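# Pull the bike from its floor rack and park it

## Task

Get the bicycle out of the floor rack and leave it standing on its own kickstand. When finished, nothing else may be in contact with the bike: no wall, no furniture, no loose item, and not the rack either (the rack is free to slide, it is not anchored). The robot must release the bike and back away; if the bike only stays up because the robot holds it, it does not count. The robot must not topple or be left leaning, or the attempt fails.

## Robot and tools

Robot: a Hello Robot Stretch 3. It has one arm only. A two-wheeled base carries a vertical mast; a lift rides up and down the mast, and the arm telescopes out sideways to the robot's RIGHT. The gripper cannot move forward by itself; forward reach comes from driving the base, which cannot slide sideways. Base footprint is 0.33 m long by 0.34 m wide. Turning in place pivots about the point between the drive wheels, 0.05 m behind the front edge. Stowed (arm in, wrist folded) the wrist pokes 0.06 m beyond the right side and a spin sweeps a 0.28 m radius; an unfolded, level gripper reaches beyond that.

Frames: the base frame sits on the floor midway between the drive wheels, x ahead, y to the left, z upward. hand_pose is reported in it, located where the closed fingertips meet; with all wrist joints at zero its x axis is up, y runs back along the arm toward the mast, z points rearward. Odometry frame = base frame at the start of the scene.

execute_actions: argument actions is a list holding exactly one action (or empty, which just reports state and pictures). An action may contain base, joints, or both, plus optional contact_limits; its motions begin together. base holds exactly one command, and both are relative offsets from where the base last measured itself: translate_m (metres, -1 to 1, positive drives forward) or rotate_rad (radians, -3.2 to 3.2, positive turns left/counter-clockwise seen from above). joints is a dictionary of absolute targets keyed by joint name: lift_m 0 to 1.1 (arm height on mast, metres); arm_m 0 to 0.52 (extension, metres); wrist_yaw_rad -1.345 to 4.42 (0 along the arm, positive toward the front, 3.0 folded over the base); wrist_pitch_rad -1.57 to 0.451 (0 level, negative tips fingers down); wrist_roll_rad -2.911 to 2.911 (0 fingers side by side, level); gripper_m -0.089 to 0.179 (larger is wider; real fingertip gap is 0.007 smaller when almost shut and 0.025 smaller when fully open, zero below 0.007); head_pan_rad -3.953 to 1.73 (0 forward, positive left, -1.57 along the arm); head_tilt_rad -1.53 to 0.419 (negative down). contact_limits currently accepts only arm_m: a motor_effort percentage (1 to 100) at which that arm motion halts; values too low halt instantly, values above the maximum are clipped. cameras chooses which pictures return: head_camera, nav_camera, wrist_camera or all; omitted/null means all, [] means none. Any unknown key or out-of-range number rejects the whole call with no motion. Omitted joints or base may keep pushing toward an earlier target. Each action lasts at most 15 s.

wait: seconds from 0 to 10; commands nothing, returns state and images. zoom_image: camera plus region [x0, y0, x1, y1] in pixels of that camera's latest full image, origin at top left, at most 504 by 504. finished_scene: scene number; it is final and reports success.

Result lines: base_status and joint_status tell how each motion ended. done for the base means the wheels turned the commanded amount, slip included. off_target means it stopped short and may still be pushing. After contact_stop, time_out or torque_fault the target is discarded; a lift or arm that contact-stopped goes slack until commanded again (a heavy load can make a slack lift creep down). torque_fault means a wrist servo went limp for 10 s after prolonged hard effort. on_its_own covers uncommanded joints; its held at value is the target held, not the position. motor_effort is percent of maximum, positive toward larger joint values (positive wheel effort pushes forward), bracket = peak; readings carry sizeable fixed and random error. base_odometry counts wheel turns only; heading runs -3.142 to 3.142, positive left. turned_by_wheels and turned_by_imu give rotation since last result. base_tilt in degrees, forward and right positive, with up to about 4 degrees of fixed error. lidar_m: 12 distances from the base origin, 30-degree sectors starting straight ahead and going counter-clockwise (4th left, 7th behind, 10th right), scan plane 0.17 m above floor, range 0.15 to 12 m, - means nothing seen; mast and low lift hide some sectors; misses clear and thin things. wrist_depth_mm (45 to 1000) and head_depth_mm (280 to 4000, image sideways) are 7x7 grids of median depths from top left.

Cameras: head_camera and nav_camera move with the head pan/tilt; wrist_camera rides on the gripper. Calibration lines give K and T_world_to_cam mapping base frame to camera; expect small errors, larger for the wrist camera.

Speed: the base is fast (0.30 m/s, 1.9 rad/s) only when stowed: lift_m under 0.30, arm_m under 0.03, wrist_yaw_rad over 2.54; otherwise 0.10 m/s and 0.63 rad/s.

Gripping: command gripper_m below the object's width to grasp; to let go, open at least 0.02 past the touching value. Readings do not prove a grasp. Overly hard squeezes get reduced by a stall guard.

Safety: fold or unfold the wrist only with lift_m between 0.32 and 0.95, wrist_pitch_rad -0.4 and roll near 0; once folded the lift may go down to 0.25. With wrist_yaw_rad under -0.4 keep pitch at -0.5 or lower. Arm pushes against solid things with the gripper higher than about 0.45 m can tip the robot, worse with raised contact limits or repeated pushes. Driving while holding, hooking or pushing something immovable, or snagging furniture (especially reversing), can tip it; undo in small steps, pull the gripper free, and if still leaning drop lift_m to about 0.2. Avoid drops, slams, hard hits, and letting the bike or rack fall. The robot keeps its last command while you think.

Each tool is called after ">>>" as name(argument=value, ...), one argument or row to a line, values as JSON.

## Session

>>> execute_actions(
  actions=[],
)

Scene clock: 0.00 s.
base_odometry: x=+0.000 y=+0.000 heading=+0.000 (m, m, rad; odometry frame)
turned_by_wheels: +0.000 (rad since the last result)
turned_by_imu: +0.000 (rad since the last result)
base_tilt: forward=+1.1 right=+1.2 (deg)
lidar_m: 1.55 1.57 2.00 2.82 2.44 2.38 2.19 1.18 0.78 0.72 0.73 0.92
head_depth_mm: 1295 1315 1343 1368 1401 1419 1448 / 1583 1618 1618 1600 1594 1578 1548 / 1604 1590 1589 1581 1555 1544 1541 / 1574 1554 1543 1545 1525 1519 1482 / 1530 1513 1497 1498 1491 1464 1464 / 1503 1489 1473 1457 1458 1441 1424 / 1478 1461 1443 1431 1426 1416 1405
base_status: not commanded
joint_positions: lift_m=+0.484 arm_m=-0.002 wrist_yaw_rad=+3.035 wrist_pitch_rad=-0.414 wrist_roll_rad=+0.001 gripper_m=+0.037 head_pan_rad=-0.002 head_tilt_rad=+0.004
joint_status: not commanded
motor_effort: left_wheel=+0 right_wheel=-1 lift_m=+23 arm_m=-1 wrist_yaw_rad=+0 wrist_pitch_rad=+3 wrist_roll_rad=-1 gripper_m=+0 head_pan_rad=+0 head_tilt_rad=+2 (%)
hand_pose: x=+0.0026 y=+0.0806 z=+0.4973 quat_wxyz=(+0.182, +0.699, +0.109, +0.683) (m; base frame)
wrist_depth_mm: - - - - - - - / - - - - - - - / - - - - - - - / - - - - - - - / 981 981 939 972 - 971 965 / 811 810 - 804 - 798 780 / 676 691 - 701 672 699 682
pictures: head_camera (sideways: a quarter turn clockwise sets it upright), nav_camera (sideways: a quarter turn counterclockwise sets it upright), wrist_camera
Images, in order (width x height): head_camera 896x504, nav_camera 672x504, wrist_camera 644x364.

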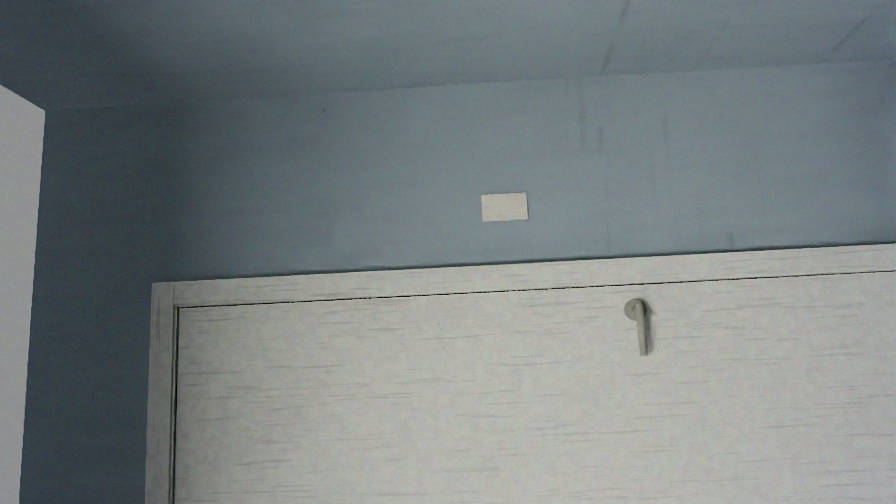

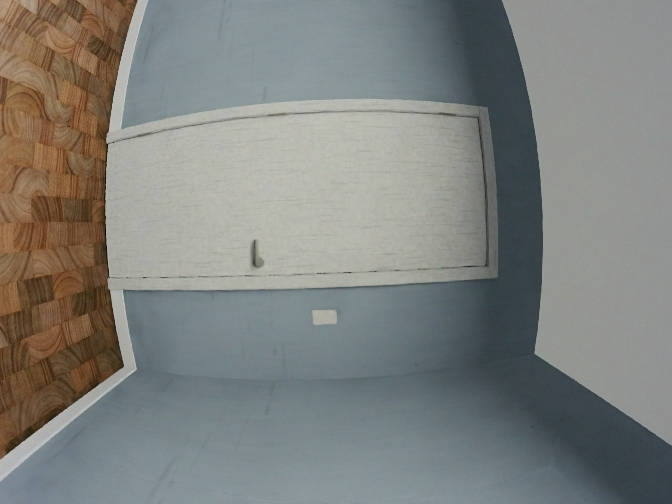

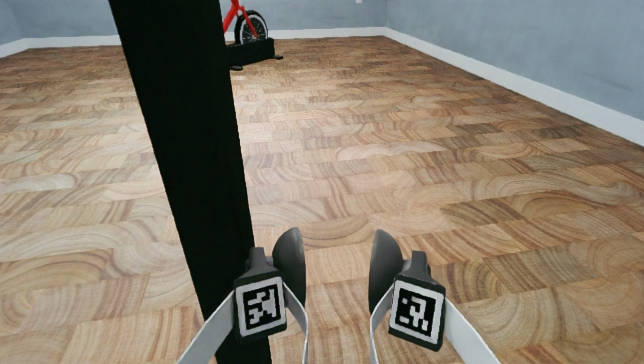

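>>> execute_actions(
  actions=[
    {"joints":{"head_pan_rad":1.7,"head_tilt_rad":-0.35}},
  ],
  cameras=["head_camera","nav_camera"],
)

Scene clock: 6.67 s.
base_odometry: x=+0.000 y=+0.000 heading=+0.000 (m, m, rad; odometry frame)
turned_by_wheels: +0.000 (rad since the last result)
turned_by_imu: -0.001 (rad since the last result)
base_tilt: forward=+1.2 right=+1.1 (deg)
lidar_m: 1.55 1.57 2.00 2.80 2.45 2.38 2.20 1.19 0.78 0.72 0.73 0.92
head_depth_mm: 3420 3622 3747 3639 2468 1799 1410 / 3519 3679 - - 2515 1796 1418 / 3473 3641 3901 - 2540 1816 1432 / 3406 3656 3865 - 2521 1838 1424 / 3424 3670 3892 2921 2558 1834 1431 / 3377 3629 3864 - 2468 1847 1446 / 3355 3575 3821 - 2582 1946 -
base_status: not commanded
joint_positions: lift_m=+0.484 arm_m=-0.002 wrist_yaw_rad=+3.035 wrist_pitch_rad=-0.414 wrist_roll_rad=+0.001 gripper_m=+0.037 head_pan_rad=+1.693 head_tilt_rad=-0.345
joint_status: all done
motor_effort: left_wheel=+0(1) right_wheel=-1(0) lift_m=+23(23) arm_m=-1(1) wrist_yaw_rad=+0(1) wrist_pitch_rad=+3(3) wrist_roll_rad=+0(1) gripper_m=+0(1) head_pan_rad=+5(46) head_tilt_rad=-2(29) (%)
hand_pose: x=+0.0026 y=+0.0806 z=+0.4973 quat_wxyz=(+0.182, +0.699, +0.109, +0.683) (m; base frame)
wrist_depth_mm: - - - - - - - / - - - - - - - / - - - - - - - / - - - - - - - / - 961 966 957 991 942 971 / 807 799 - 779 - 805 795 / 671 684 - 677 667 669 676
pictures: head_camera (sideways: a quarter turn clockwise sets it upright), nav_camera (sideways: a quarter turn counterclockwise sets it upright)
camera_calibration (this result's frames):
head_camera: T_world_to_cam=[[-0.00896121, -0.324287, -0.945916, 1.25806], [-0.996533, -0.0753515, 0.0352733, -0.0404309], [-0.0827149, 0.942953, -0.322487, 0.37471], [0, 0, 0, 1]] pos_world=[0.00197716, 0.0515901, 1.31228]
nav_camera: T_world_to_cam=[[-0.00918683, 0.343983, 0.938931, -1.18024], [0.986673, 0.155664, -0.0473746, 0.101477], [-0.162454, 0.925983, -0.340829, 0.396444], [0, 0, 0, 1]] pos_world=[-0.0465635, 0.0230873, 1.24809]
Images, in order (width x height): head_camera 896x504, nav_camera 672x504.

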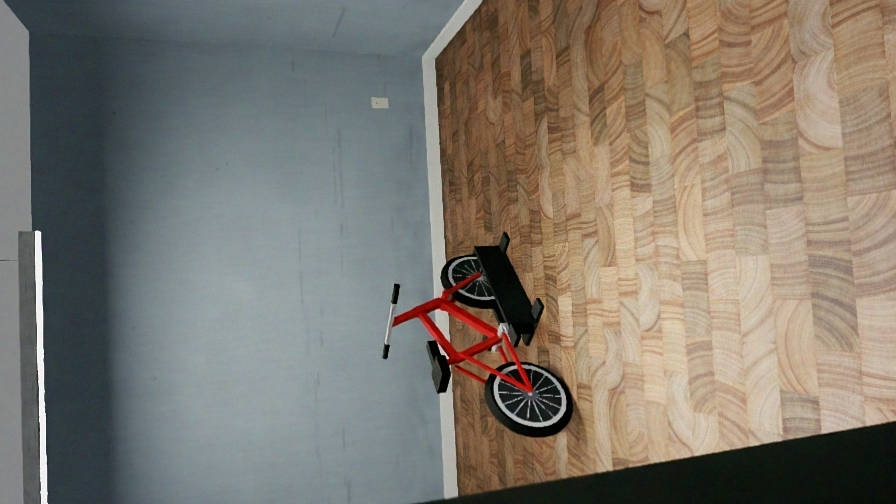

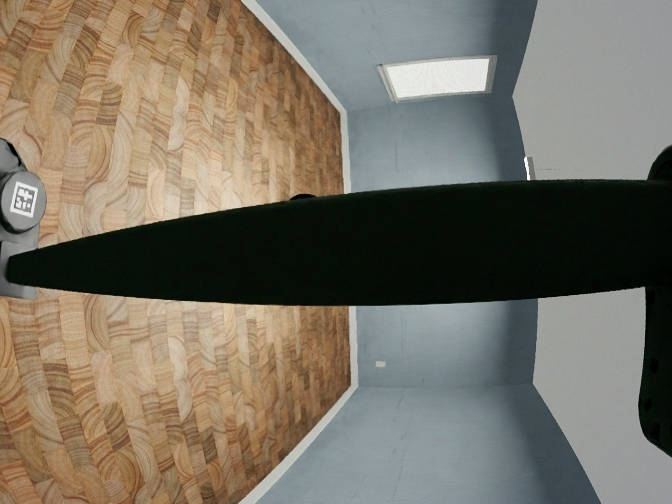

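>>> execute_actions(
  actions=[
    {"base":{"rotate_rad":2.30},"joints":{"lift_m":0.25,"head_pan_rad":-0.8,"head_tilt_rad":-0.5}},
  ],
  cameras=[],
)

>>> execute_actions(
  actions=[
    {"base":{"translate_m":1.0}},
  ],
  cameras=[],
)

>>> execute_actions(
  actions=[
    {"base":{"translate_m":1.0}},
  ],
  cameras=[],
)

>>> execute_actions(
  actions=[
    {"base":{"translate_m":0.72}},
  ],
  cameras=[],
)

>>> execute_actions(
  actions=[
    {"base":{"rotate_rad":-1.36}},
  ],
  cameras=["head_camera"],
)

Scene clock: 22.77 s.
base_odometry: x=+0.000 y=+0.000 heading=+2.300 (m, m, rad; odometry frame)
turned_by_wheels: +2.300 (rad since the last result)
turned_by_imu: +2.302 (rad since the last result)
base_tilt: forward=+1.1 right=+1.1 (deg)
lidar_m: 2.88 2.24 2.16 0.95 0.73 0.72 0.77 1.12 1.55 1.65 2.44 2.38
head_depth_mm: 2430 2524 2705 2637 1983 1549 1267 / 2922 3161 3286 2839 2003 1556 1274 / 3526 3855 - 2845 1987 1581 1278 / 3473 3763 - 2830 2023 1565 1280 / 3384 3671 - 2877 2040 1571 1286 / 3314 3524 3861 2863 2054 1585 1285 / 3214 3474 3691 2571 2072 1584 1292
base_status: done
joint_positions: lift_m=+0.250 arm_m=-0.002 wrist_yaw_rad=+3.035 wrist_pitch_rad=-0.415 wrist_roll_rad=+0.001 gripper_m=+0.037 head_pan_rad=-0.793 head_tilt_rad=-0.494
joint_status: all done
motor_effort: left_wheel=+0(6) right_wheel=+1(8) lift_m=+19(21) arm_m=-1(1) wrist_yaw_rad=+0(1) wrist_pitch_rad=+3(4) wrist_roll_rad=+0(0) gripper_m=+0(0) head_pan_rad=-3(44) head_tilt_rad=-3(19) (%)
hand_pose: x=+0.0026 y=+0.0805 z=+0.2635 quat_wxyz=(+0.183, +0.699, +0.109, +0.683) (m; base frame)
wrist_depth_mm: 587 669 - - - - - / 615 718 - - - - - / 638 765 - 995 985 - 972 / 649 729 751 751 744 750 728 / 598 600 583 602 610 599 584 / 487 514 - 518 - 488 490 / - - - - 408 418 419
pictures: none
No camera images: the call's "cameras" was empty. Leave "cameras" out to get every camera's image.

Scene clock: 27.80 s.
base_odometry: x=-0.666 y=+0.746 heading=+2.300 (m, m, rad; odometry frame)
turned_by_wheels: +0.000 (rad since the last result)
turned_by_imu: +0.001 (rad since the last result)
base_tilt: forward=+1.2 right=+1.1 (deg)
lidar_m: 2.13 1.66 1.63 1.73 1.57 1.55 1.64 2.16 2.12 2.29 2.03 1.48
head_depth_mm: 2986 3280 3543 2822 1997 1548 1267 / 2894 3179 3475 2799 2018 1568 1273 / 2820 3077 3341 2843 2008 1563 1277 / 2764 2997 3221 2263 2011 1571 1285 / 2698 2908 3146 2072 1882 1578 1285 / 2602 2830 3134 2866 1889 1595 1292 / 2575 2787 3015 2924 2031 1594 1291
base_status: done
joint_positions: lift_m=+0.250 arm_m=-0.002 wrist_yaw_rad=+3.035 wrist_pitch_rad=-0.415 wrist_roll_rad=+0.001 gripper_m=+0.037 head_pan_rad=-0.793 head_tilt_rad=-0.494
joint_status: not commanded
motor_effort: left_wheel=+0(4) right_wheel=+1(6) lift_m=+20(19) arm_m=-1(1) wrist_yaw_rad=+1(0) wrist_pitch_rad=+3(3) wrist_roll_rad=+0(1) gripper_m=+0(0) head_pan_rad=-3(2) head_tilt_rad=-3(3) (%)
hand_pose: x=+0.0026 y=+0.0805 z=+0.2634 quat_wxyz=(+0.183, +0.699, +0.109, +0.683) (m; base frame)
wrist_depth_mm: - - - - - - - / - - - - - - - / - 991 - 979 996 - - / 737 760 747 744 742 736 748 / 586 599 593 598 611 596 583 / 492 513 - 513 - 492 489 / - - - - 407 416 418
pictures: none
No camera images: the call's "cameras" was empty. Leave "cameras" out to get every camera's image.

Scene clock: 32.83 s.
base_odometry: x=-1.332 y=+1.492 heading=+2.300 (m, m, rad; odometry frame)
turned_by_wheels: +0.000 (rad since the last result)
turned_by_imu: +0.001 (rad since the last result)
base_tilt: forward=+1.2 right=+1.1 (deg)
lidar_m: 1.38 1.07 1.05 1.12 1.64 2.37 2.53 2.76 2.72 0.89 0.84 2.40
head_depth_mm: 2200 2432 2672 2620 1865 1369 1234 / 2148 2340 2569 2782 1990 1552 1272 / 2119 2294 2492 2651 2024 1564 1281 / 2059 2226 2438 2587 2037 1569 1284 / 2000 2175 2361 2562 2020 1587 1283 / 1944 2108 2318 2470 2048 1581 1285 / 1908 2078 2210 2427 2069 1580 1294
base_status: done
joint_positions: lift_m=+0.250 arm_m=-0.002 wrist_yaw_rad=+3.035 wrist_pitch_rad=-0.415 wrist_roll_rad=+0.001 gripper_m=+0.037 head_pan_rad=-0.793 head_tilt_rad=-0.494
joint_status: not commanded
motor_effort: left_wheel=-1(4) right_wheel=+1(7) lift_m=+20(20) arm_m=-1(1) wrist_yaw_rad=+0(0) wrist_pitch_rad=+4(3) wrist_roll_rad=+0(0) gripper_m=+0(1) head_pan_rad=-4(3) head_tilt_rad=-3(3) (%)
hand_pose: x=+0.0026 y=+0.0805 z=+0.2634 quat_wxyz=(+0.183, +0.699, +0.109, +0.683) (m; base frame)
wrist_depth_mm: - - - - - 900 834 / - - - - - 973 857 / - - - 998 - 955 892 / 764 768 734 734 755 727 729 / 602 602 599 608 600 593 590 / 493 505 - 519 - 485 489 / - - - - 413 415 418
pictures: none
No camera images: the call's "cameras" was empty. Leave "cameras" out to get every camera's image.

Scene clock: 36.93 s.
base_odometry: x=-1.812 y=+2.029 heading=+2.300 (m, m, rad; odometry frame)
turned_by_wheels: +0.000 (rad since the last result)
turned_by_imu: +0.001 (rad since the last result)
base_tilt: forward=+1.1 right=+1.1 (deg)
lidar_m: 0.84 0.65 0.64 0.68 1.00 2.96 3.15 3.19 0.93 1.55 1.85 1.81
head_depth_mm: 1663 1820 2002 2234 2010 1560 1272 / 1624 1762 1940 2148 2001 1559 1280 / 1577 1713 1883 2079 2015 1561 1283 / 1534 1664 1822 2025 2021 1566 1292 / 1491 1634 1765 1955 2034 1567 1284 / 1464 1580 1725 1903 1986 1587 1296 / 1428 1545 1676 1818 1960 1581 1291
base_status: done
joint_positions: lift_m=+0.250 arm_m=-0.002 wrist_yaw_rad=+3.035 wrist_pitch_rad=-0.415 wrist_roll_rad=+0.001 gripper_m=+0.037 head_pan_rad=-0.793 head_tilt_rad=-0.494
joint_status: not commanded
motor_effort: left_wheel=+0(6) right_wheel=+1(6) lift_m=+20(19) arm_m=-1(1) wrist_yaw_rad=+0(1) wrist_pitch_rad=+4(4) wrist_roll_rad=-1(1) gripper_m=+1(0) head_pan_rad=-3(3) head_tilt_rad=-2(3) (%)
hand_pose: x=+0.0026 y=+0.0805 z=+0.2634 quat_wxyz=(+0.183, +0.699, +0.109, +0.683) (m; base frame)
wrist_depth_mm: - - 837 718 633 563 504 / - - 893 809 677 609 538 / - 987 931 849 729 642 557 / 747 748 737 764 726 673 586 / 595 600 577 600 603 594 595 / 488 508 - 514 - 486 490 / - - - - 405 414 422
pictures: none
No camera images: the call's "cameras" was empty. Leave "cameras" out to get every camera's image.

Scene clock: 39.17 s.
base_odometry: x=-1.812 y=+2.029 heading=+0.940 (m, m, rad; odometry frame)
turned_by_wheels: -1.360 (rad since the last result)
turned_by_imu: -1.360 (rad since the last result)
base_tilt: forward=+1.2 right=+1.1 (deg)
lidar_m: 2.06 1.81 1.22 0.73 0.64 0.64 0.76 1.37 2.97 3.48 3.13 0.94
head_depth_mm: 2598 2852 3095 2794 1983 1559 1266 / 2635 2821 3138 2820 2038 1554 1270 / 2626 2819 3101 2857 2032 1573 1279 / 2587 2833 3098 2832 2032 1564 1274 / 2576 2825 3124 2855 2050 1344 1276 / 2578 2785 3075 2901 1448 1490 1290 / 2575 2760 3088 2750 1680 1586 1298
base_status: done
joint_positions: lift_m=+0.250 arm_m=-0.002 wrist_yaw_rad=+3.035 wrist_pitch_rad=-0.415 wrist_roll_rad=+0.001 gripper_m=+0.037 head_pan_rad=-0.793 head_tilt_rad=-0.494
joint_status: not commanded
motor_effort: left_wheel=+2(7) right_wheel=-2(7) lift_m=+20(20) arm_m=-1(1) wrist_yaw_rad=+0(0) wrist_pitch_rad=+4(4) wrist_roll_rad=-1(0) gripper_m=+0(0) head_pan_rad=-3(3) head_tilt_rad=-2(3) (%)
hand_pose: x=+0.0026 y=+0.0805 z=+0.2634 quat_wxyz=(+0.183, +0.699, +0.109, +0.683) (m; base frame)
wrist_depth_mm: 499 551 753 926 - - - / 522 584 801 992 - - - / 553 624 849 941 - 1000 949 / 578 655 745 769 731 753 756 / 572 599 582 599 602 586 595 / 500 516 - 516 - 489 488 / - - - - 408 416 423
pictures: head_camera (sideways: a quarter turn clockwise sets it upright)
camera_calibration (this result's frames):
head_camera: T_world_to_cam=[[-0.286715, 0.360101, -0.887762, 1.18386], [0.747254, 0.66395, 0.0279805, -0.0415673], [0.599505, -0.655361, -0.459451, 0.548785], [0, 0, 0, 1]] pos_world=[0.0414931, -0.039059, 1.30429]
Images, in order (width x height): head_camera 896x504.

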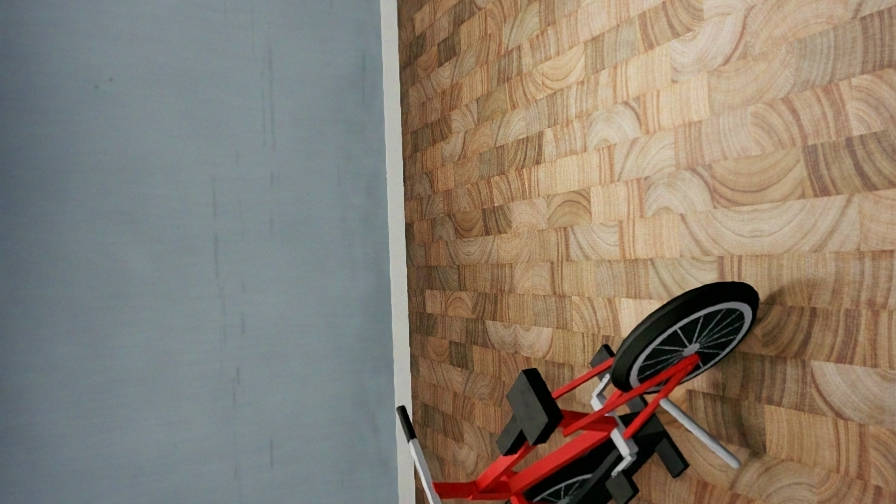

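>>> execute_actions(
  actions=[
    {"base":{"translate_m":0.95},"joints":{"head_pan_rad":-1.5,"head_tilt_rad":-1.05}},
  ],
  cameras=["head_camera"],
)

Scene clock: 50.00 s.
base_odometry: x=-1.251 y=+2.796 heading=+0.940 (m, m, rad; odometry frame)
turned_by_wheels: +0.000 (rad since the last result)
turned_by_imu: +0.000 (rad since the last result)
base_tilt: forward=+1.2 right=+1.1 (deg)
lidar_m: 1.26 1.11 1.12 1.32 1.28 1.28 1.53 2.77 0.64 0.55 0.79 0.92
head_depth_mm: 2481 2037 1720 1503 1337 1196 1079 / 2457 2035 1731 1495 1326 1190 1108 / 2477 2021 1723 1195 1331 1216 - / 2449 2028 1716 1210 1322 1230 - / 2432 2013 1700 1271 1300 1184 1073 / 2383 2024 1717 1267 1323 1186 1076 / 2313 2014 1717 1282 1300 1187 1075
base_status: done
joint_positions: lift_m=+0.250 arm_m=-0.002 wrist_yaw_rad=+3.035 wrist_pitch_rad=-0.415 wrist_roll_rad=+0.001 gripper_m=+0.037 head_pan_rad=-1.494 head_tilt_rad=-1.037
joint_status: all done
motor_effort: left_wheel=+1(7) right_wheel=-2(5) lift_m=+20(19) arm_m=-1(2) wrist_yaw_rad=+0(0) wrist_pitch_rad=+4(4) wrist_roll_rad=-1(1) gripper_m=+0(0) head_pan_rad=-3(41) head_tilt_rad=-7(41) (%)
hand_pose: x=+0.0026 y=+0.0805 z=+0.2634 quat_wxyz=(+0.183, +0.699, +0.109, +0.683) (m; base frame)
wrist_depth_mm: - - - - - - 851 / - - - - - - 886 / - - - - 988 978 940 / 726 737 753 755 731 742 749 / 591 585 588 596 610 600 604 / 495 502 - 521 - 494 490 / - - - - 406 417 415
pictures: head_camera (sideways: a quarter turn clockwise sets it upright)
camera_calibration (this result's frames):
head_camera: T_world_to_cam=[[-0.0174179, 0.851458, -0.524133, 0.708304], [0.999818, 0.0189456, -0.0024484, -0.00348374], [0.00784531, -0.52408, -0.851633, 1.0625], [0, 0, 0, 1]] pos_world=[0.00748463, -0.0461919, 1.27609]
Images, in order (width x height): head_camera 896x504.

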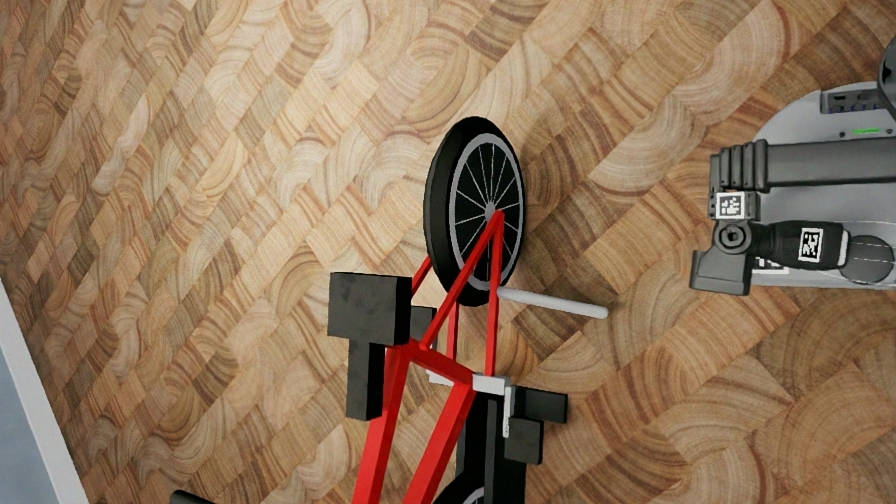

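>>> execute_actions(
  actions=[
    {"base":{"translate_m":-0.45},"joints":{"lift_m":0.34}},
  ],
  cameras=[],
)

>>> execute_actions(
  actions=[
    {"joints":{"wrist_yaw_rad":0.9}},
  ],
  cameras=[],
)

>>> execute_actions(
  actions=[
    {"joints":{"wrist_pitch_rad":-0.1,"lift_m":0.15}},
  ],
  cameras=["wrist_camera"],
)

Scene clock: 63.83 s.
base_odometry: x=-1.517 y=+2.433 heading=+0.940 (m, m, rad; odometry frame)
turned_by_wheels: +0.000 (rad since the last result)
turned_by_imu: -0.002 (rad since the last result)
base_tilt: forward=+1.2 right=+1.1 (deg)
lidar_m: 1.63 1.44 1.44 1.11 0.98 0.98 1.16 2.10 3.33 3.18 0.65 1.12
head_depth_mm: 2477 2029 1725 1506 1331 1193 1077 / 2477 2024 1717 1491 1329 1193 1110 / 2470 2003 1712 1495 1329 1225 - / 2477 2019 1712 1493 1321 1227 - / 2421 2022 1717 1483 1321 1188 1074 / 2465 2021 1706 1267 1324 1185 1069 / 2471 2004 1707 1224 1318 1182 1072
base_status: done
joint_positions: lift_m=+0.340 arm_m=-0.002 wrist_yaw_rad=+3.035 wrist_pitch_rad=-0.415 wrist_roll_rad=+0.001 gripper_m=+0.037 head_pan_rad=-1.494 head_tilt_rad=-1.037
joint_status: all done
motor_effort: left_wheel=+1(6) right_wheel=-2(7) lift_m=+26(27) arm_m=-2(1) wrist_yaw_rad=+0(1) wrist_pitch_rad=+4(4) wrist_roll_rad=+0(0) gripper_m=+0(1) head_pan_rad=-3(3) head_tilt_rad=-7(7) (%)
hand_pose: x=+0.0026 y=+0.0805 z=+0.3531 quat_wxyz=(+0.183, +0.699, +0.109, +0.683) (m; base frame)
wrist_depth_mm: 768 835 - - - - - / 785 913 - - - - - / 838 944 - - - - - / 843 902 923 923 931 897 900 / 745 739 740 736 748 737 722 / 608 602 - 614 - 610 605 / 523 521 - 534 510 514 523
pictures: none
No camera images: the call's "cameras" was empty. Leave "cameras" out to get every camera's image.

Scene clock: 65.90 s.
base_odometry: x=-1.517 y=+2.433 heading=+0.940 (m, m, rad; odometry frame)
turned_by_wheels: +0.000 (rad since the last result)
turned_by_imu: +0.000 (rad since the last result)
base_tilt: forward=+1.2 right=+1.1 (deg)
lidar_m: 1.63 1.44 1.44 1.11 0.98 0.98 1.16 2.10 3.34 3.17 0.65 1.12
head_depth_mm: 2462 2042 1717 1501 1322 1193 1079 / 2482 2032 1724 1504 1330 1189 1113 / 2433 2024 1717 1491 1321 1224 - / 2464 2021 1723 1479 1328 1226 - / 2454 2009 1714 1490 1327 1170 1070 / 2453 2012 1712 1274 1318 1183 1075 / 2439 2021 1712 1218 1324 1188 1069
base_status: not commanded
joint_positions: lift_m=+0.340 arm_m=-0.002 wrist_yaw_rad=+0.904 wrist_pitch_rad=-0.415 wrist_roll_rad=+0.001 gripper_m=+0.037 head_pan_rad=-1.494 head_tilt_rad=-1.037
joint_status: all done
motor_effort: left_wheel=+1(2) right_wheel=-2(2) lift_m=+26(26) arm_m=-2(2) wrist_yaw_rad=-5(4) wrist_pitch_rad=+4(3) wrist_roll_rad=+0(0) gripper_m=+0(0) head_pan_rad=-3(3) head_tilt_rad=-7(7) (%)
hand_pose: x=+0.1551 y=-0.2821 z=+0.3531 quat_wxyz=(+0.686, +0.434, -0.559, +0.171) (m; base frame)
wrist_depth_mm: - - - - - - - / - - - 822 513 - - / - - - 828 543 438 - / 933 939 923 876 583 457 932 / 734 728 734 734 600 498 740 / 609 615 617 601 - 603 597 / 524 525 505 521 512 523 517
pictures: none
No camera images: the call's "cameras" was empty. Leave "cameras" out to get every camera's image.

Scene clock: 68.47 s.
base_odometry: x=-1.517 y=+2.433 heading=+0.940 (m, m, rad; odometry frame)
turned_by_wheels: +0.000 (rad since the last result)
turned_by_imu: -0.001 (rad since the last result)
base_tilt: forward=+1.1 right=+1.1 (deg)
lidar_m: 1.63 1.44 1.44 1.11 0.98 0.98 1.17 2.11 3.35 3.17 0.65 1.12
head_depth_mm: 2502 2028 1726 1513 1323 1196 1076 / 2468 2008 1717 1513 1332 1190 1107 / 2465 2039 1727 1493 1330 1207 - / 2456 2026 1705 1495 1322 1223 - / 2446 2012 1716 1490 1322 1183 1077 / 2449 2022 1711 1275 1319 1181 1074 / 2419 2025 1712 1219 1313 1180 1075
base_status: not commanded
joint_positions: lift_m=+0.150 arm_m=-0.002 wrist_yaw_rad=+0.904 wrist_pitch_rad=-0.124 wrist_roll_rad=+0.001 gripper_m=+0.037 head_pan_rad=-1.494 head_tilt_rad=-1.037
joint_status: all done
motor_effort: left_wheel=+2(2) right_wheel=-2(2) lift_m=+20(24) arm_m=-2(1) wrist_yaw_rad=-4(4) wrist_pitch_rad=+6(8) wrist_roll_rad=+0(0) gripper_m=-1(0) head_pan_rad=-4(2) head_tilt_rad=-7(7) (%)
hand_pose: x=+0.1760 y=-0.2985 z=+0.2334 quat_wxyz=(+0.654, +0.348, -0.616, +0.269) (m; base frame)
wrist_depth_mm: - - - 798 - - - / - - - - 505 417 - / - - - 786 522 398 - / - - - 878 517 407 - / 761 799 772 784 530 416 753 / 563 564 566 566 - 506 571 / 444 449 431 452 434 446 452
pictures: wrist_camera
camera_calibration (this result's frames):
wrist_camera: T_world_to_cam=[[-0.601213, -0.799084, -0.0027285, -0.125518], [-0.196319, 0.151015, -0.968841, 0.34523], [0.774597, -0.581945, -0.247668, -0.0943133], [0, 0, 0, 1]] pos_world=[0.0653672, -0.207319, 0.310773]
Images, in order (width x height): wrist_camera 644x364.

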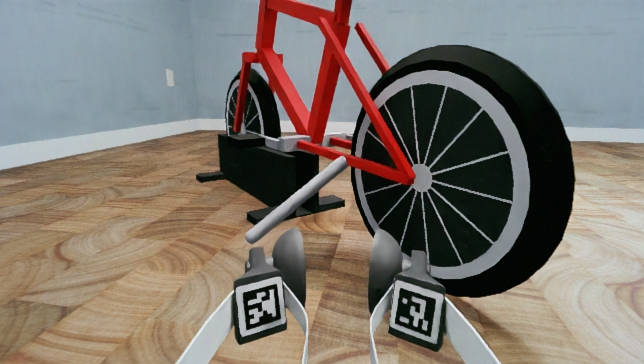

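>>> execute_actions(
  actions=[
    {"base":{"translate_m":0.65},"joints":{"lift_m":0.33,"wrist_yaw_rad":0,"wrist_pitch_rad":0,"gripper_m":0.12}},
  ],
  cameras=["wrist_camera","head_camera"],
)

Scene clock: 84.33 s.
base_odometry: x=-1.133 y=+2.957 heading=+0.940 (m, m, rad; odometry frame)
turned_by_wheels: +0.000 (rad since the last result)
turned_by_imu: -0.001 (rad since the last result)
base_tilt: forward=+1.2 right=+1.1 (deg)
lidar_m: 1.09 0.96 0.97 1.14 1.42 1.43 1.69 3.05 0.65 0.56 0.70 1.81
head_depth_mm: 2458 2022 1725 1448 1334 1187 1081 / 2486 2024 1728 1193 1334 1191 1109 / 2441 2025 1720 1145 1305 1222 - / 2456 2008 1716 1274 1327 1189 - / 2439 2018 1710 1340 1304 1188 1075 / 2339 2003 961 1207 1320 1184 1074 / 2244 2005 1703 1203 1318 1187 1069
base_status: done
joint_positions: lift_m=+0.330 arm_m=-0.002 wrist_yaw_rad=+0.004 wrist_pitch_rad=-0.023 wrist_roll_rad=+0.001 gripper_m=+0.120 head_pan_rad=-1.494 head_tilt_rad=-1.037
joint_status: all done
motor_effort: left_wheel=+1(6) right_wheel=-2(2) lift_m=+26(27) arm_m=-2(1) wrist_yaw_rad=-3(5) wrist_pitch_rad=+6(8) wrist_roll_rad=+0(1) gripper_m=+0(81) head_pan_rad=-3(3) head_tilt_rad=-6(7) (%)
hand_pose: x=-0.0205 y=-0.3986 z=+0.4385 quat_wxyz=(+0.707, +0.010, -0.707, -0.007) (m; base frame)
wrist_depth_mm: - - - - - - - / - 426 - - - - - / - 416 401 395 - - - / - - - 405 - - - / 436 439 - - - - - / 437 454 - 999 996 - 391 / 454 474 441 543 419 412 401
pictures: head_camera (sideways: a quarter turn clockwise sets it upright), wrist_camera
camera_calibration (this result's frames):
head_camera: T_world_to_cam=[[-0.017302, 0.851518, -0.52404, 0.708182], [0.99982, 0.0188047, -0.0024548, -0.00347543], [0.00776408, -0.523988, -0.85169, 1.06257], [0, 0, 0, 1]] pos_world=[0.00747789, -0.0461893, 1.27609]
wrist_camera: T_world_to_cam=[[-0.999663, -0.0259678, -0.000510498, -0.0240562], [-0.00337533, 0.149376, -0.988775, 0.532483], [0.0257526, -0.988439, -0.149413, -0.169995], [0, 0, 0, 1]] pos_world=[-0.017873, -0.248194, 0.501094]
Images, in order (width x height): head_camera 896x504, wrist_camera 644x364.

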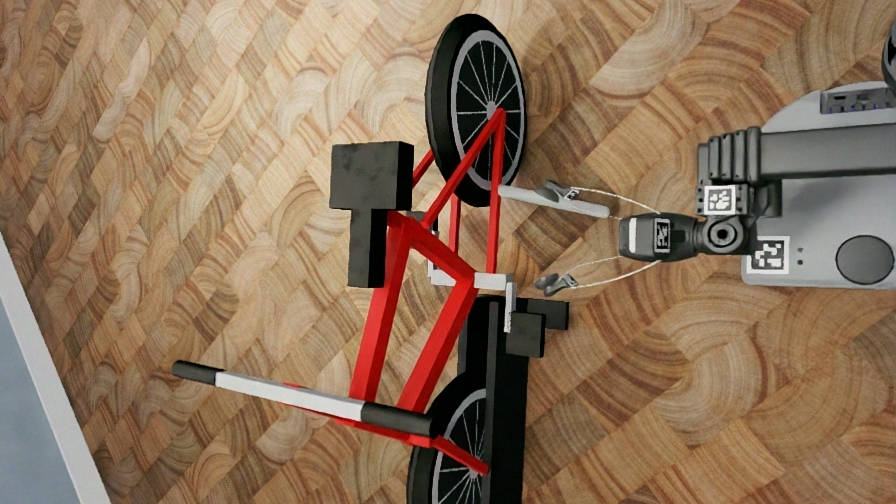

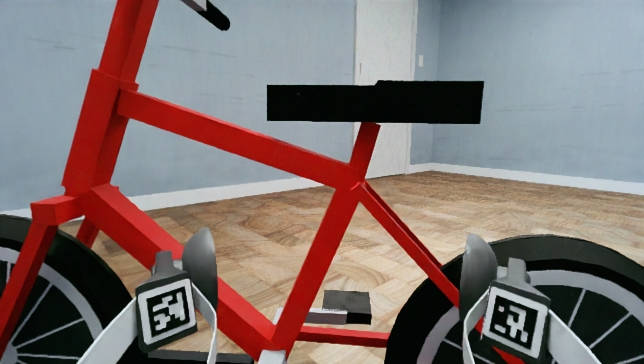

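>>> execute_actions(
  actions=[
    {"joints":{"lift_m":0.24,"gripper_m":0.10}},
  ],
  cameras=[],
)

>>> execute_actions(
  actions=[
    {"joints":{"arm_m":0.255}},
  ],
  cameras=["wrist_camera"],
)

Scene clock: 92.50 s.
base_odometry: x=-1.133 y=+2.957 heading=+0.940 (m, m, rad; odometry frame)
turned_by_wheels: +0.000 (rad since the last result)
turned_by_imu: -0.001 (rad since the last result)
base_tilt: forward=+1.1 right=+1.2 (deg)
lidar_m: 1.10 0.97 0.97 1.14 1.42 1.43 1.69 3.07 0.65 0.56 0.70 1.83
head_depth_mm: 2455 2022 1725 1448 1330 1193 1079 / 2483 2042 1721 1200 1329 1189 1107 / 2459 2032 1731 1150 1308 1205 - / 2468 2005 1716 1267 1324 1191 - / 2442 2009 1725 1339 1305 1184 1072 / 2340 2023 961 1215 1319 1189 1069 / 2235 2029 1712 1203 1314 1183 1074
base_status: not commanded
joint_positions: lift_m=+0.240 arm_m=-0.002 wrist_yaw_rad=+0.004 wrist_pitch_rad=-0.023 wrist_roll_rad=+0.001 gripper_m=+0.100 head_pan_rad=-1.494 head_tilt_rad=-1.037
joint_status: all done
motor_effort: left_wheel=+1(1) right_wheel=-2(2) lift_m=+19(24) arm_m=-1(2) wrist_yaw_rad=-3(5) wrist_pitch_rad=+6(6) wrist_roll_rad=-1(0) gripper_m=+0(72) head_pan_rad=-3(3) head_tilt_rad=-6(6) (%)
hand_pose: x=-0.0205 y=-0.3986 z=+0.3489 quat_wxyz=(+0.707, +0.010, -0.707, -0.007) (m; base frame)
wrist_depth_mm: - 388 - 363 319 - - / - - - 382 - - - / 410 - - - - - - / 423 423 - - - 395 380 / 431 - - - - 385 383 / 437 441 427 483 424 387 387 / 436 386 364 646 384 417 400
pictures: none
No camera images: the call's "cameras" was empty. Leave "cameras" out to get every camera's image.

Scene clock: 95.63 s.
base_odometry: x=-1.133 y=+2.957 heading=+0.940 (m, m, rad; odometry frame)
turned_by_wheels: +0.000 (rad since the last result)
turned_by_imu: -0.001 (rad since the last result)
base_tilt: forward=+1.2 right=+1.1 (deg)
lidar_m: 1.09 0.96 0.97 1.14 1.42 1.43 1.69 3.05 0.65 0.56 0.70 1.82
head_depth_mm: 2467 2036 1705 1445 1326 1187 1084 / 2444 2035 1738 1196 1334 1189 1106 / 2447 2029 1723 1158 1313 1199 - / 2443 2003 1719 1194 1305 1194 - / 2418 2014 1714 1339 1304 1185 1073 / 2318 2028 961 1207 1317 1188 1078 / 2223 2015 1712 1199 1320 1181 1074
base_status: not commanded
joint_positions: lift_m=+0.240 arm_m=+0.255 wrist_yaw_rad=+0.002 wrist_pitch_rad=-0.023 wrist_roll_rad=+0.001 gripper_m=+0.100 head_pan_rad=-1.494 head_tilt_rad=-1.037
joint_status: all done
motor_effort: left_wheel=+1(2) right_wheel=-2(2) lift_m=+20(19) arm_m=+4(4) wrist_yaw_rad=-3(5) wrist_pitch_rad=+6(6) wrist_roll_rad=-1(0) gripper_m=+0(0) head_pan_rad=-3(3) head_tilt_rad=-7(7) (%)
hand_pose: x=-0.0208 y=-0.6553 z=+0.3489 quat_wxyz=(+0.707, +0.009, -0.707, -0.008) (m; base frame)
wrist_depth_mm: - - 128 126 125 - - / - - - 130 126 - - / - - - - 133 93 - / - - - 137 - 184 - / - - - 141 - - 96 / 900 906 826 146 916 958 110 / 190 652 605 301 684 659 155
pictures: wrist_camera
camera_calibration (this result's frames):
wrist_camera: T_world_to_cam=[[-0.999695, -0.0246875, -0.000503406, -0.0302586], [-0.00318306, 0.149058, -0.988823, 0.482096], [0.0244867, -0.98852, -0.149091, -0.437261], [0, 0, 0, 1]] pos_world=[-0.0180078, -0.504848, 0.411501]
Images, in order (width x height): wrist_camera 644x364.

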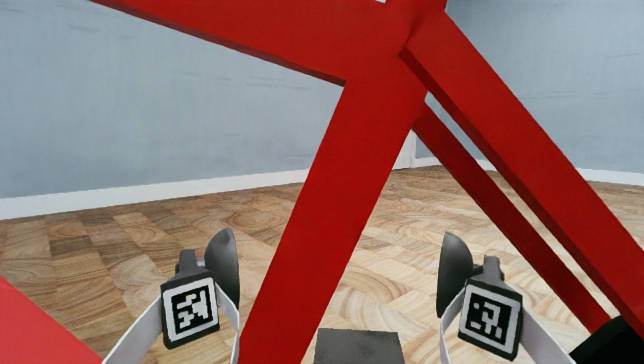

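>>> execute_actions(
  actions=[
    {"joints":{"gripper_m":-0.01}},
  ],
  cameras=[],
)

>>> execute_actions(
  actions=[
    {"base":{"translate_m":-0.25}},
  ],
  cameras=["head_camera"],
)

Scene clock: 100.97 s.
base_odometry: x=-1.133 y=+2.957 heading=+0.940 (m, m, rad; odometry frame)
turned_by_wheels: +0.000 (rad since the last result)
turned_by_imu: -0.001 (rad since the last result)
base_tilt: forward=+1.1 right=+1.2 (deg)
lidar_m: 1.09 0.97 0.96 1.14 1.42 1.43 1.69 3.05 0.65 0.56 0.69 1.83
head_depth_mm: 2484 2025 1734 1419 1329 1186 1082 / 2468 2037 1724 1165 1327 1189 1111 / 2474 2023 1720 1164 1328 1205 - / 2451 2021 1716 1199 1301 1195 - / 2449 2005 1709 1340 1301 1185 1073 / 2326 2011 1635 1192 1323 1183 1072 / 2227 2017 1708 1205 1320 1180 1073
base_status: not commanded
joint_positions: lift_m=+0.240 arm_m=+0.255 wrist_yaw_rad=+0.006 wrist_pitch_rad=-0.021 wrist_roll_rad=+0.034 gripper_m=-0.009 head_pan_rad=-1.494 head_tilt_rad=-1.037
joint_status: all done
motor_effort: left_wheel=+3(6) right_wheel=-4(11) lift_m=+20(20) arm_m=+1(4) wrist_yaw_rad=-7(27) wrist_pitch_rad=+6(6) wrist_roll_rad=-14(15) gripper_m=-20(95) head_pan_rad=-3(2) head_tilt_rad=-6(7) (%)
hand_pose: x=-0.0199 y=-0.6555 z=+0.3493 quat_wxyz=(+0.695, +0.010, -0.719, -0.006) (m; base frame)
wrist_depth_mm: - - 127 125 123 124 - / - - - - 125 89 - / - - - - 130 179 91 / - - - - 134 - 93 / - - - 140 - - 186 / 994 944 968 143 890 882 784 / 184 699 663 149 325 665 633
pictures: none
No camera images: the call's "cameras" was empty. Leave "cameras" out to get every camera's image.

Scene clock: 104.77 s.
base_odometry: x=-1.281 y=+2.756 heading=+0.940 (m, m, rad; odometry frame)
turned_by_wheels: +0.000 (rad since the last result)
turned_by_imu: +0.000 (rad since the last result)
base_tilt: forward=+1.2 right=+1.1 (deg)
lidar_m: 1.30 1.15 1.15 1.36 1.25 1.25 1.49 2.70 0.65 0.55 0.68 2.17
head_depth_mm: 2471 2021 1736 1427 1327 1193 1079 / 2490 2026 1722 1163 1322 1191 1112 / 2454 2000 1734 1197 1302 1200 - / 2432 2034 1706 1199 1301 1199 - / 2438 2011 1721 1436 1299 1185 1073 / 2417 1989 1644 1183 1315 1180 1070 / 2338 1999 1702 1195 1317 1180 1070
base_status: done
joint_positions: lift_m=+0.240 arm_m=+0.255 wrist_yaw_rad=+0.003 wrist_pitch_rad=-0.022 wrist_roll_rad=+0.036 gripper_m=-0.009 head_pan_rad=-1.494 head_tilt_rad=-1.037
joint_status: not commanded
motor_effort: left_wheel=+1(15) right_wheel=-3(33) lift_m=+20(19) arm_m=-1(1) wrist_yaw_rad=-2(67) wrist_pitch_rad=+6(7) wrist_roll_rad=-15(15) gripper_m=-19(26) head_pan_rad=-3(2) head_tilt_rad=-7(6) (%)
hand_pose: x=-0.0208 y=-0.6556 z=+0.3491 quat_wxyz=(+0.695, +0.009, -0.719, -0.007) (m; base frame)
wrist_depth_mm: - - 127 126 124 89 - / - - - - 126 90 - / - - - - 130 180 91 / - - - - 134 195 93 / - - - 139 - - 186 / 976 959 954 142 870 880 784 / 185 708 649 146 331 669 625
pictures: head_camera (sideways: a quarter turn clockwise sets it upright)
camera_calibration (this result's frames):
head_camera: T_world_to_cam=[[-0.0173021, 0.851519, -0.524039, 0.708181], [0.99982, 0.0188047, -0.00245486, -0.00347534], [0.00776401, -0.523987, -0.851691, 1.06257], [0, 0, 0, 1]] pos_world=[0.00747789, -0.0461893, 1.27609]
Images, in order (width x height): head_camera 896x504.

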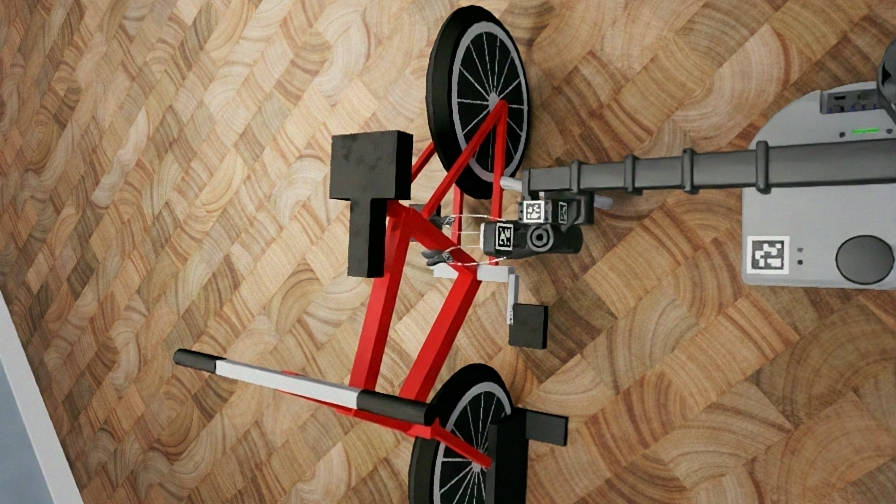

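Working.

>>> execute_actions(
  actions=[
    {"base":{"translate_m":-0.5},"joints":{"head_pan_rad":-1.2}},
  ],
  cameras=["head_camera"],
)

Scene clock: 114.43 s.
base_odometry: x=-1.575 y=+2.352 heading=+0.940 (m, m, rad; odometry frame)
turned_by_wheels: +0.000 (rad since the last result)
turned_by_imu: -0.001 (rad since the last result)
base_tilt: forward=+1.2 right=+1.1 (deg)
lidar_m: 1.72 1.52 1.52 1.03 0.91 0.91 1.08 1.97 0.64 0.54 0.68 2.87
head_depth_mm: 2456 2029 1729 1041 1262 1192 1078 / 2450 2033 1717 1029 1265 1199 1099 / 2448 2015 1715 1345 1292 1194 - / 2454 2014 1618 1420 1307 1186 - / 2463 2012 1720 1231 1324 1191 1071 / 2459 2009 1698 1336 1322 1191 1077 / 2361 2009 1718 1480 1318 1180 1076
base_status: done
joint_positions: lift_m=+0.240 arm_m=+0.255 wrist_yaw_rad=-0.002 wrist_pitch_rad=-0.029 wrist_roll_rad=+0.036 gripper_m=-0.009 head_pan_rad=-1.207 head_tilt_rad=-1.037
joint_status: all done
motor_effort: left_wheel=+2(6) right_wheel=-1(14) lift_m=+20(20) arm_m=+0(1) wrist_yaw_rad=+3(28) wrist_pitch_rad=+8(8) wrist_roll_rad=-15(15) gripper_m=-19(22) head_pan_rad=+4(29) head_tilt_rad=-7(6) (%)
hand_pose: x=-0.0221 y=-0.6554 z=+0.3474 quat_wxyz=(+0.694, +0.009, -0.719, -0.011) (m; base frame)
wrist_depth_mm: - - 132 130 128 93 - / - - - - 129 93 - / - - - - 132 183 94 / - - - - 137 - 94 / - - - 140 - - 186 / 963 934 940 143 835 875 778 / 184 675 650 146 603 660 631
pictures: head_camera (sideways: a quarter turn clockwise sets it upright)
camera_calibration (this result's frames):
head_camera: T_world_to_cam=[[-0.257511, 0.811839, -0.524028, 0.709632], [0.95365, 0.300907, -0.00245559, -0.00319276], [0.15569, -0.500372, -0.851697, 1.06168], [0, 0, 0, 1]] pos_world=[0.0204894, -0.043912, 1.27609]
Images, in order (width x height): head_camera 896x504.

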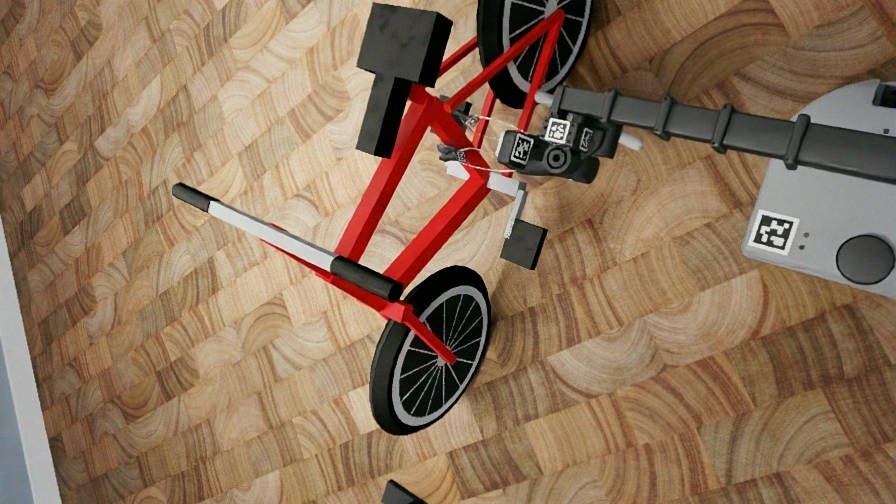

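Clear. Lean it toward the kickstand, then release.

>>> execute_actions(
  actions=[
    {"joints":{"arm_m":0.225}},
  ],
  cameras=[],
)

>>> execute_actions(
  actions=[
    {"joints":{"gripper_m":0.1}},
  ],
  cameras=["head_camera","wrist_camera"],
)

Scene clock: 119.70 s.
base_odometry: x=-1.575 y=+2.352 heading=+0.940 (m, m, rad; odometry frame)
turned_by_wheels: +0.000 (rad since the last result)
turned_by_imu: -0.001 (rad since the last result)
base_tilt: forward=+1.2 right=+1.1 (deg)
lidar_m: 1.72 1.52 1.52 1.04 0.91 0.91 1.08 1.97 0.55 0.54 0.67 2.86
head_depth_mm: 2498 2027 1728 904 1239 1188 1077 / 2452 2016 1727 983 1256 1190 1102 / 2442 2042 1712 1223 1319 1191 - / 2437 2026 1649 1416 1301 1189 - / 2432 2019 1713 1220 1320 1182 1076 / 2454 2008 1719 1312 1322 1182 1075 / 2372 2013 1711 1491 1320 1182 1069
base_status: not commanded
joint_positions: lift_m=+0.240 arm_m=+0.225 wrist_yaw_rad=-0.002 wrist_pitch_rad=-0.029 wrist_roll_rad=+0.036 gripper_m=-0.009 head_pan_rad=-1.207 head_tilt_rad=-1.037
joint_status: all done
motor_effort: left_wheel=+1(2) right_wheel=-1(2) lift_m=+20(20) arm_m=-2(8) wrist_yaw_rad=+2(2) wrist_pitch_rad=+8(9) wrist_roll_rad=-15(15) gripper_m=-18(20) head_pan_rad=+4(5) head_tilt_rad=-7(6) (%)
hand_pose: x=-0.0220 y=-0.6254 z=+0.3472 quat_wxyz=(+0.694, +0.010, -0.719, -0.012) (m; base frame)
wrist_depth_mm: - - 122 120 118 119 - / - - - - 121 85 - / - - - - 125 176 87 / - - - - 131 - 89 / - - - 137 - - 184 / 949 939 968 141 864 837 749 / 185 686 642 147 314 670 626
pictures: none
No camera images: the call's "cameras" was empty. Leave "cameras" out to get every camera's image.

Scene clock: 122.33 s.
base_odometry: x=-1.575 y=+2.352 heading=+0.940 (m, m, rad; odometry frame)
turned_by_wheels: +0.000 (rad since the last result)
turned_by_imu: -0.003 (rad since the last result)
base_tilt: forward=+1.2 right=+1.2 (deg)
lidar_m: 1.72 1.52 1.52 1.04 0.91 0.91 1.08 1.95 0.53 0.46 0.47 0.66
head_depth_mm: 2444 2021 1721 1502 1133 1195 1087 / 2449 2000 1707 1491 1157 1190 1102 / 2406 1998 1711 1492 1269 1194 - / 2430 2013 1705 1071 1289 1198 - / 2402 1982 1675 1107 1315 1184 1078 / 2424 1991 1703 1478 1312 1177 1078 / 2357 1992 1707 1473 1314 1183 1077
base_status: not commanded
joint_positions: lift_m=+0.240 arm_m=+0.225 wrist_yaw_rad=-0.012 wrist_pitch_rad=-0.028 wrist_roll_rad=+0.004 gripper_m=+0.100 head_pan_rad=-1.206 head_tilt_rad=-1.042
joint_status: all done
motor_effort: left_wheel=-1(9) right_wheel=+3(14) lift_m=+23(23) arm_m=+2(32) wrist_yaw_rad=+11(17) wrist_pitch_rad=+8(21) wrist_roll_rad=-2(15) gripper_m=-1(79) head_pan_rad=+4(4) head_tilt_rad=-4(6) (%)
hand_pose: x=-0.0246 y=-0.6252 z=+0.3473 quat_wxyz=(+0.706, +0.006, -0.708, -0.015) (m; base frame)
wrist_depth_mm: - - - - - - - / - - - - - - - / - - - - - - - / - - - - 60 - - / - - - - 56 - - / 889 873 882 836 51 - - / 681 654 631 77 47 46 -
pictures: head_camera (sideways: a quarter turn clockwise sets it upright), wrist_camera
camera_calibration (this result's frames):
head_camera: T_world_to_cam=[[-0.259282, 0.814164, -0.519529, 0.703783], [0.953353, 0.301845, -0.00276336, -0.00279028], [0.154568, -0.496011, -0.854448, 1.06526], [0, 0, 0, 1]] pos_world=[0.0204831, -0.0437701, 1.27584]
wrist_camera: T_world_to_cam=[[-0.999944, -0.00987293, -0.00380279, -0.0228756], [0.00223238, 0.154452, -0.987998, 0.479283], [0.0103418, -0.987951, -0.154421, -0.40585], [0, 0, 0, 1]] pos_world=[-0.0197471, -0.475212, 0.410772]
Images, in order (width x height): head_camera 896x504, wrist_camera 644x364.

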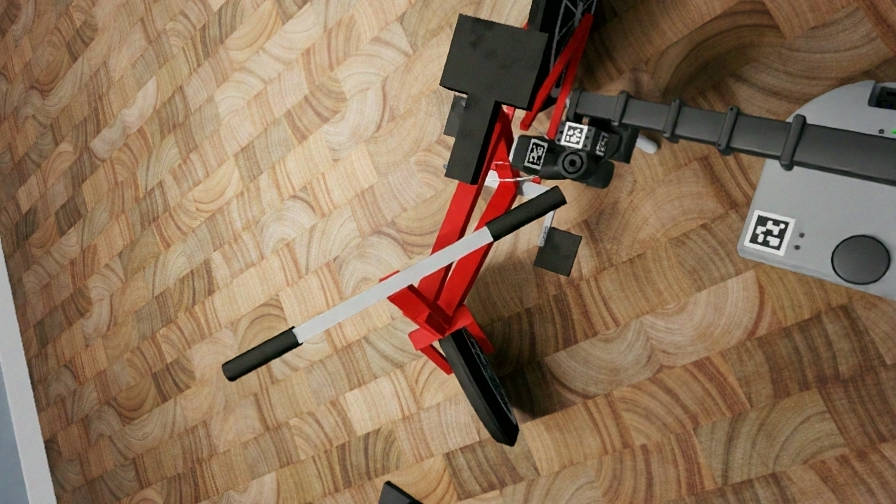

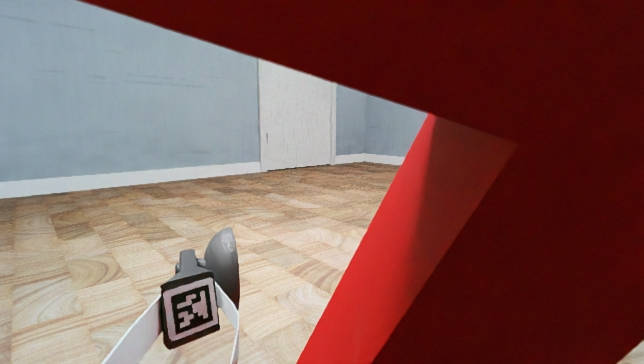

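>>> execute_actions(
  actions=[
    {"joints":{"arm_m":0.19}},
  ],
  cameras=["head_camera","wrist_camera"],
)

Scene clock: 128.07 s.
base_odometry: x=-1.575 y=+2.352 heading=+0.940 (m, m, rad; odometry frame)
turned_by_wheels: +0.000 (rad since the last result)
turned_by_imu: -0.001 (rad since the last result)
base_tilt: forward=+1.1 right=+1.1 (deg)
lidar_m: 1.72 1.52 1.52 1.04 0.91 0.92 1.08 1.95 0.53 0.46 0.47 0.66
head_depth_mm: 2456 2017 1720 1500 1138 1194 1077 / 2444 2016 1705 1490 1261 1190 1096 / 2431 2019 1715 1493 1264 1187 - / 2413 2013 1708 1091 1289 1191 - / 2426 1996 1670 1106 1316 1181 1073 / 2438 1994 1706 1486 1329 1185 1071 / 2382 1996 1698 1483 1320 1175 1070
base_status: not commanded
joint_positions: lift_m=+0.240 arm_m=+0.190 wrist_yaw_rad=-0.004 wrist_pitch_rad=-0.025 wrist_roll_rad=+0.004 gripper_m=+0.100 head_pan_rad=-1.206 head_tilt_rad=-1.042
joint_status: all done
motor_effort: left_wheel=-1(1) right_wheel=+1(4) lift_m=+23(22) arm_m=-5(7) wrist_yaw_rad=+3(12) wrist_pitch_rad=+7(8) wrist_roll_rad=-1(2) gripper_m=+0(1) head_pan_rad=+4(5) head_tilt_rad=-4(3) (%)
hand_pose: x=-0.0224 y=-0.5908 z=+0.3483 quat_wxyz=(+0.706, +0.008, -0.708, -0.010) (m; base frame)
wrist_depth_mm: - 63 62 61 60 59 61 / - - - 64 63 62 67 / - - - - 67 66 66 / - - - - 74 71 - / - - - - 78 77 138 / 888 902 898 119 83 844 774 / 667 658 645 96 91 648 682
pictures: head_camera (sideways: a quarter turn clockwise sets it upright), wrist_camera
camera_calibration (this result's frames):
head_camera: T_world_to_cam=[[-0.259282, 0.814163, -0.51953, 0.703783], [0.953353, 0.301845, -0.00276336, -0.00279029], [0.154568, -0.496012, -0.854448, 1.06526], [0, 0, 0, 1]] pos_world=[0.0204832, -0.0437701, 1.27584]
wrist_camera: T_world_to_cam=[[-0.999823, -0.0184676, -0.00371766, -0.0254459], [0.000890613, 0.150788, -0.988566, 0.47291], [0.018817, -0.988394, -0.150745, -0.37311], [0, 0, 0, 1]] pos_world=[-0.0188418, -0.440559, 0.411164]
Images, in order (width x height): head_camera 896x504, wrist_camera 644x364.

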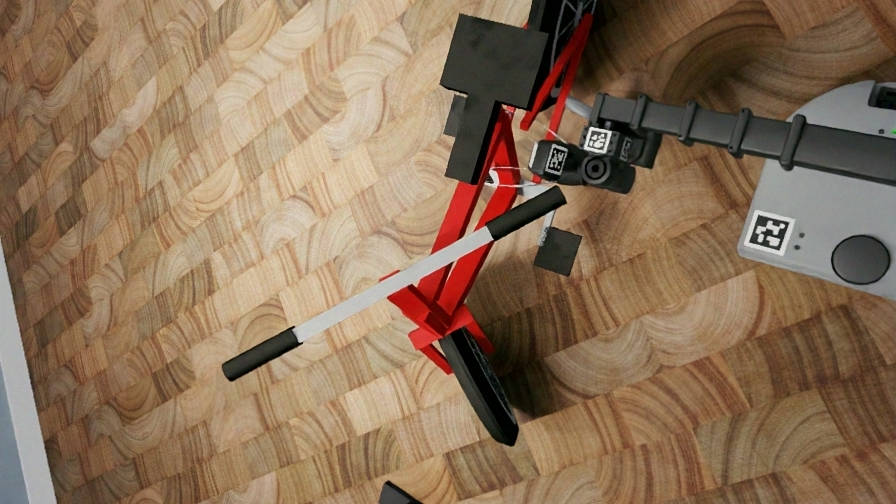

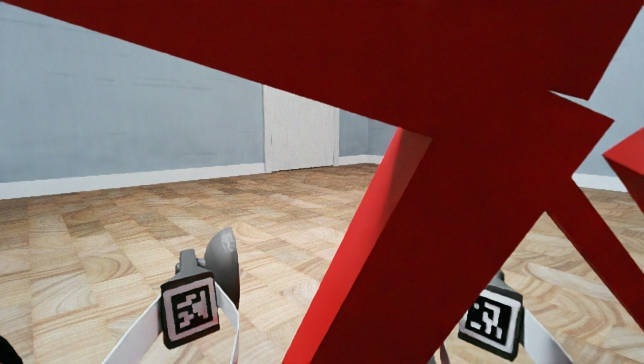

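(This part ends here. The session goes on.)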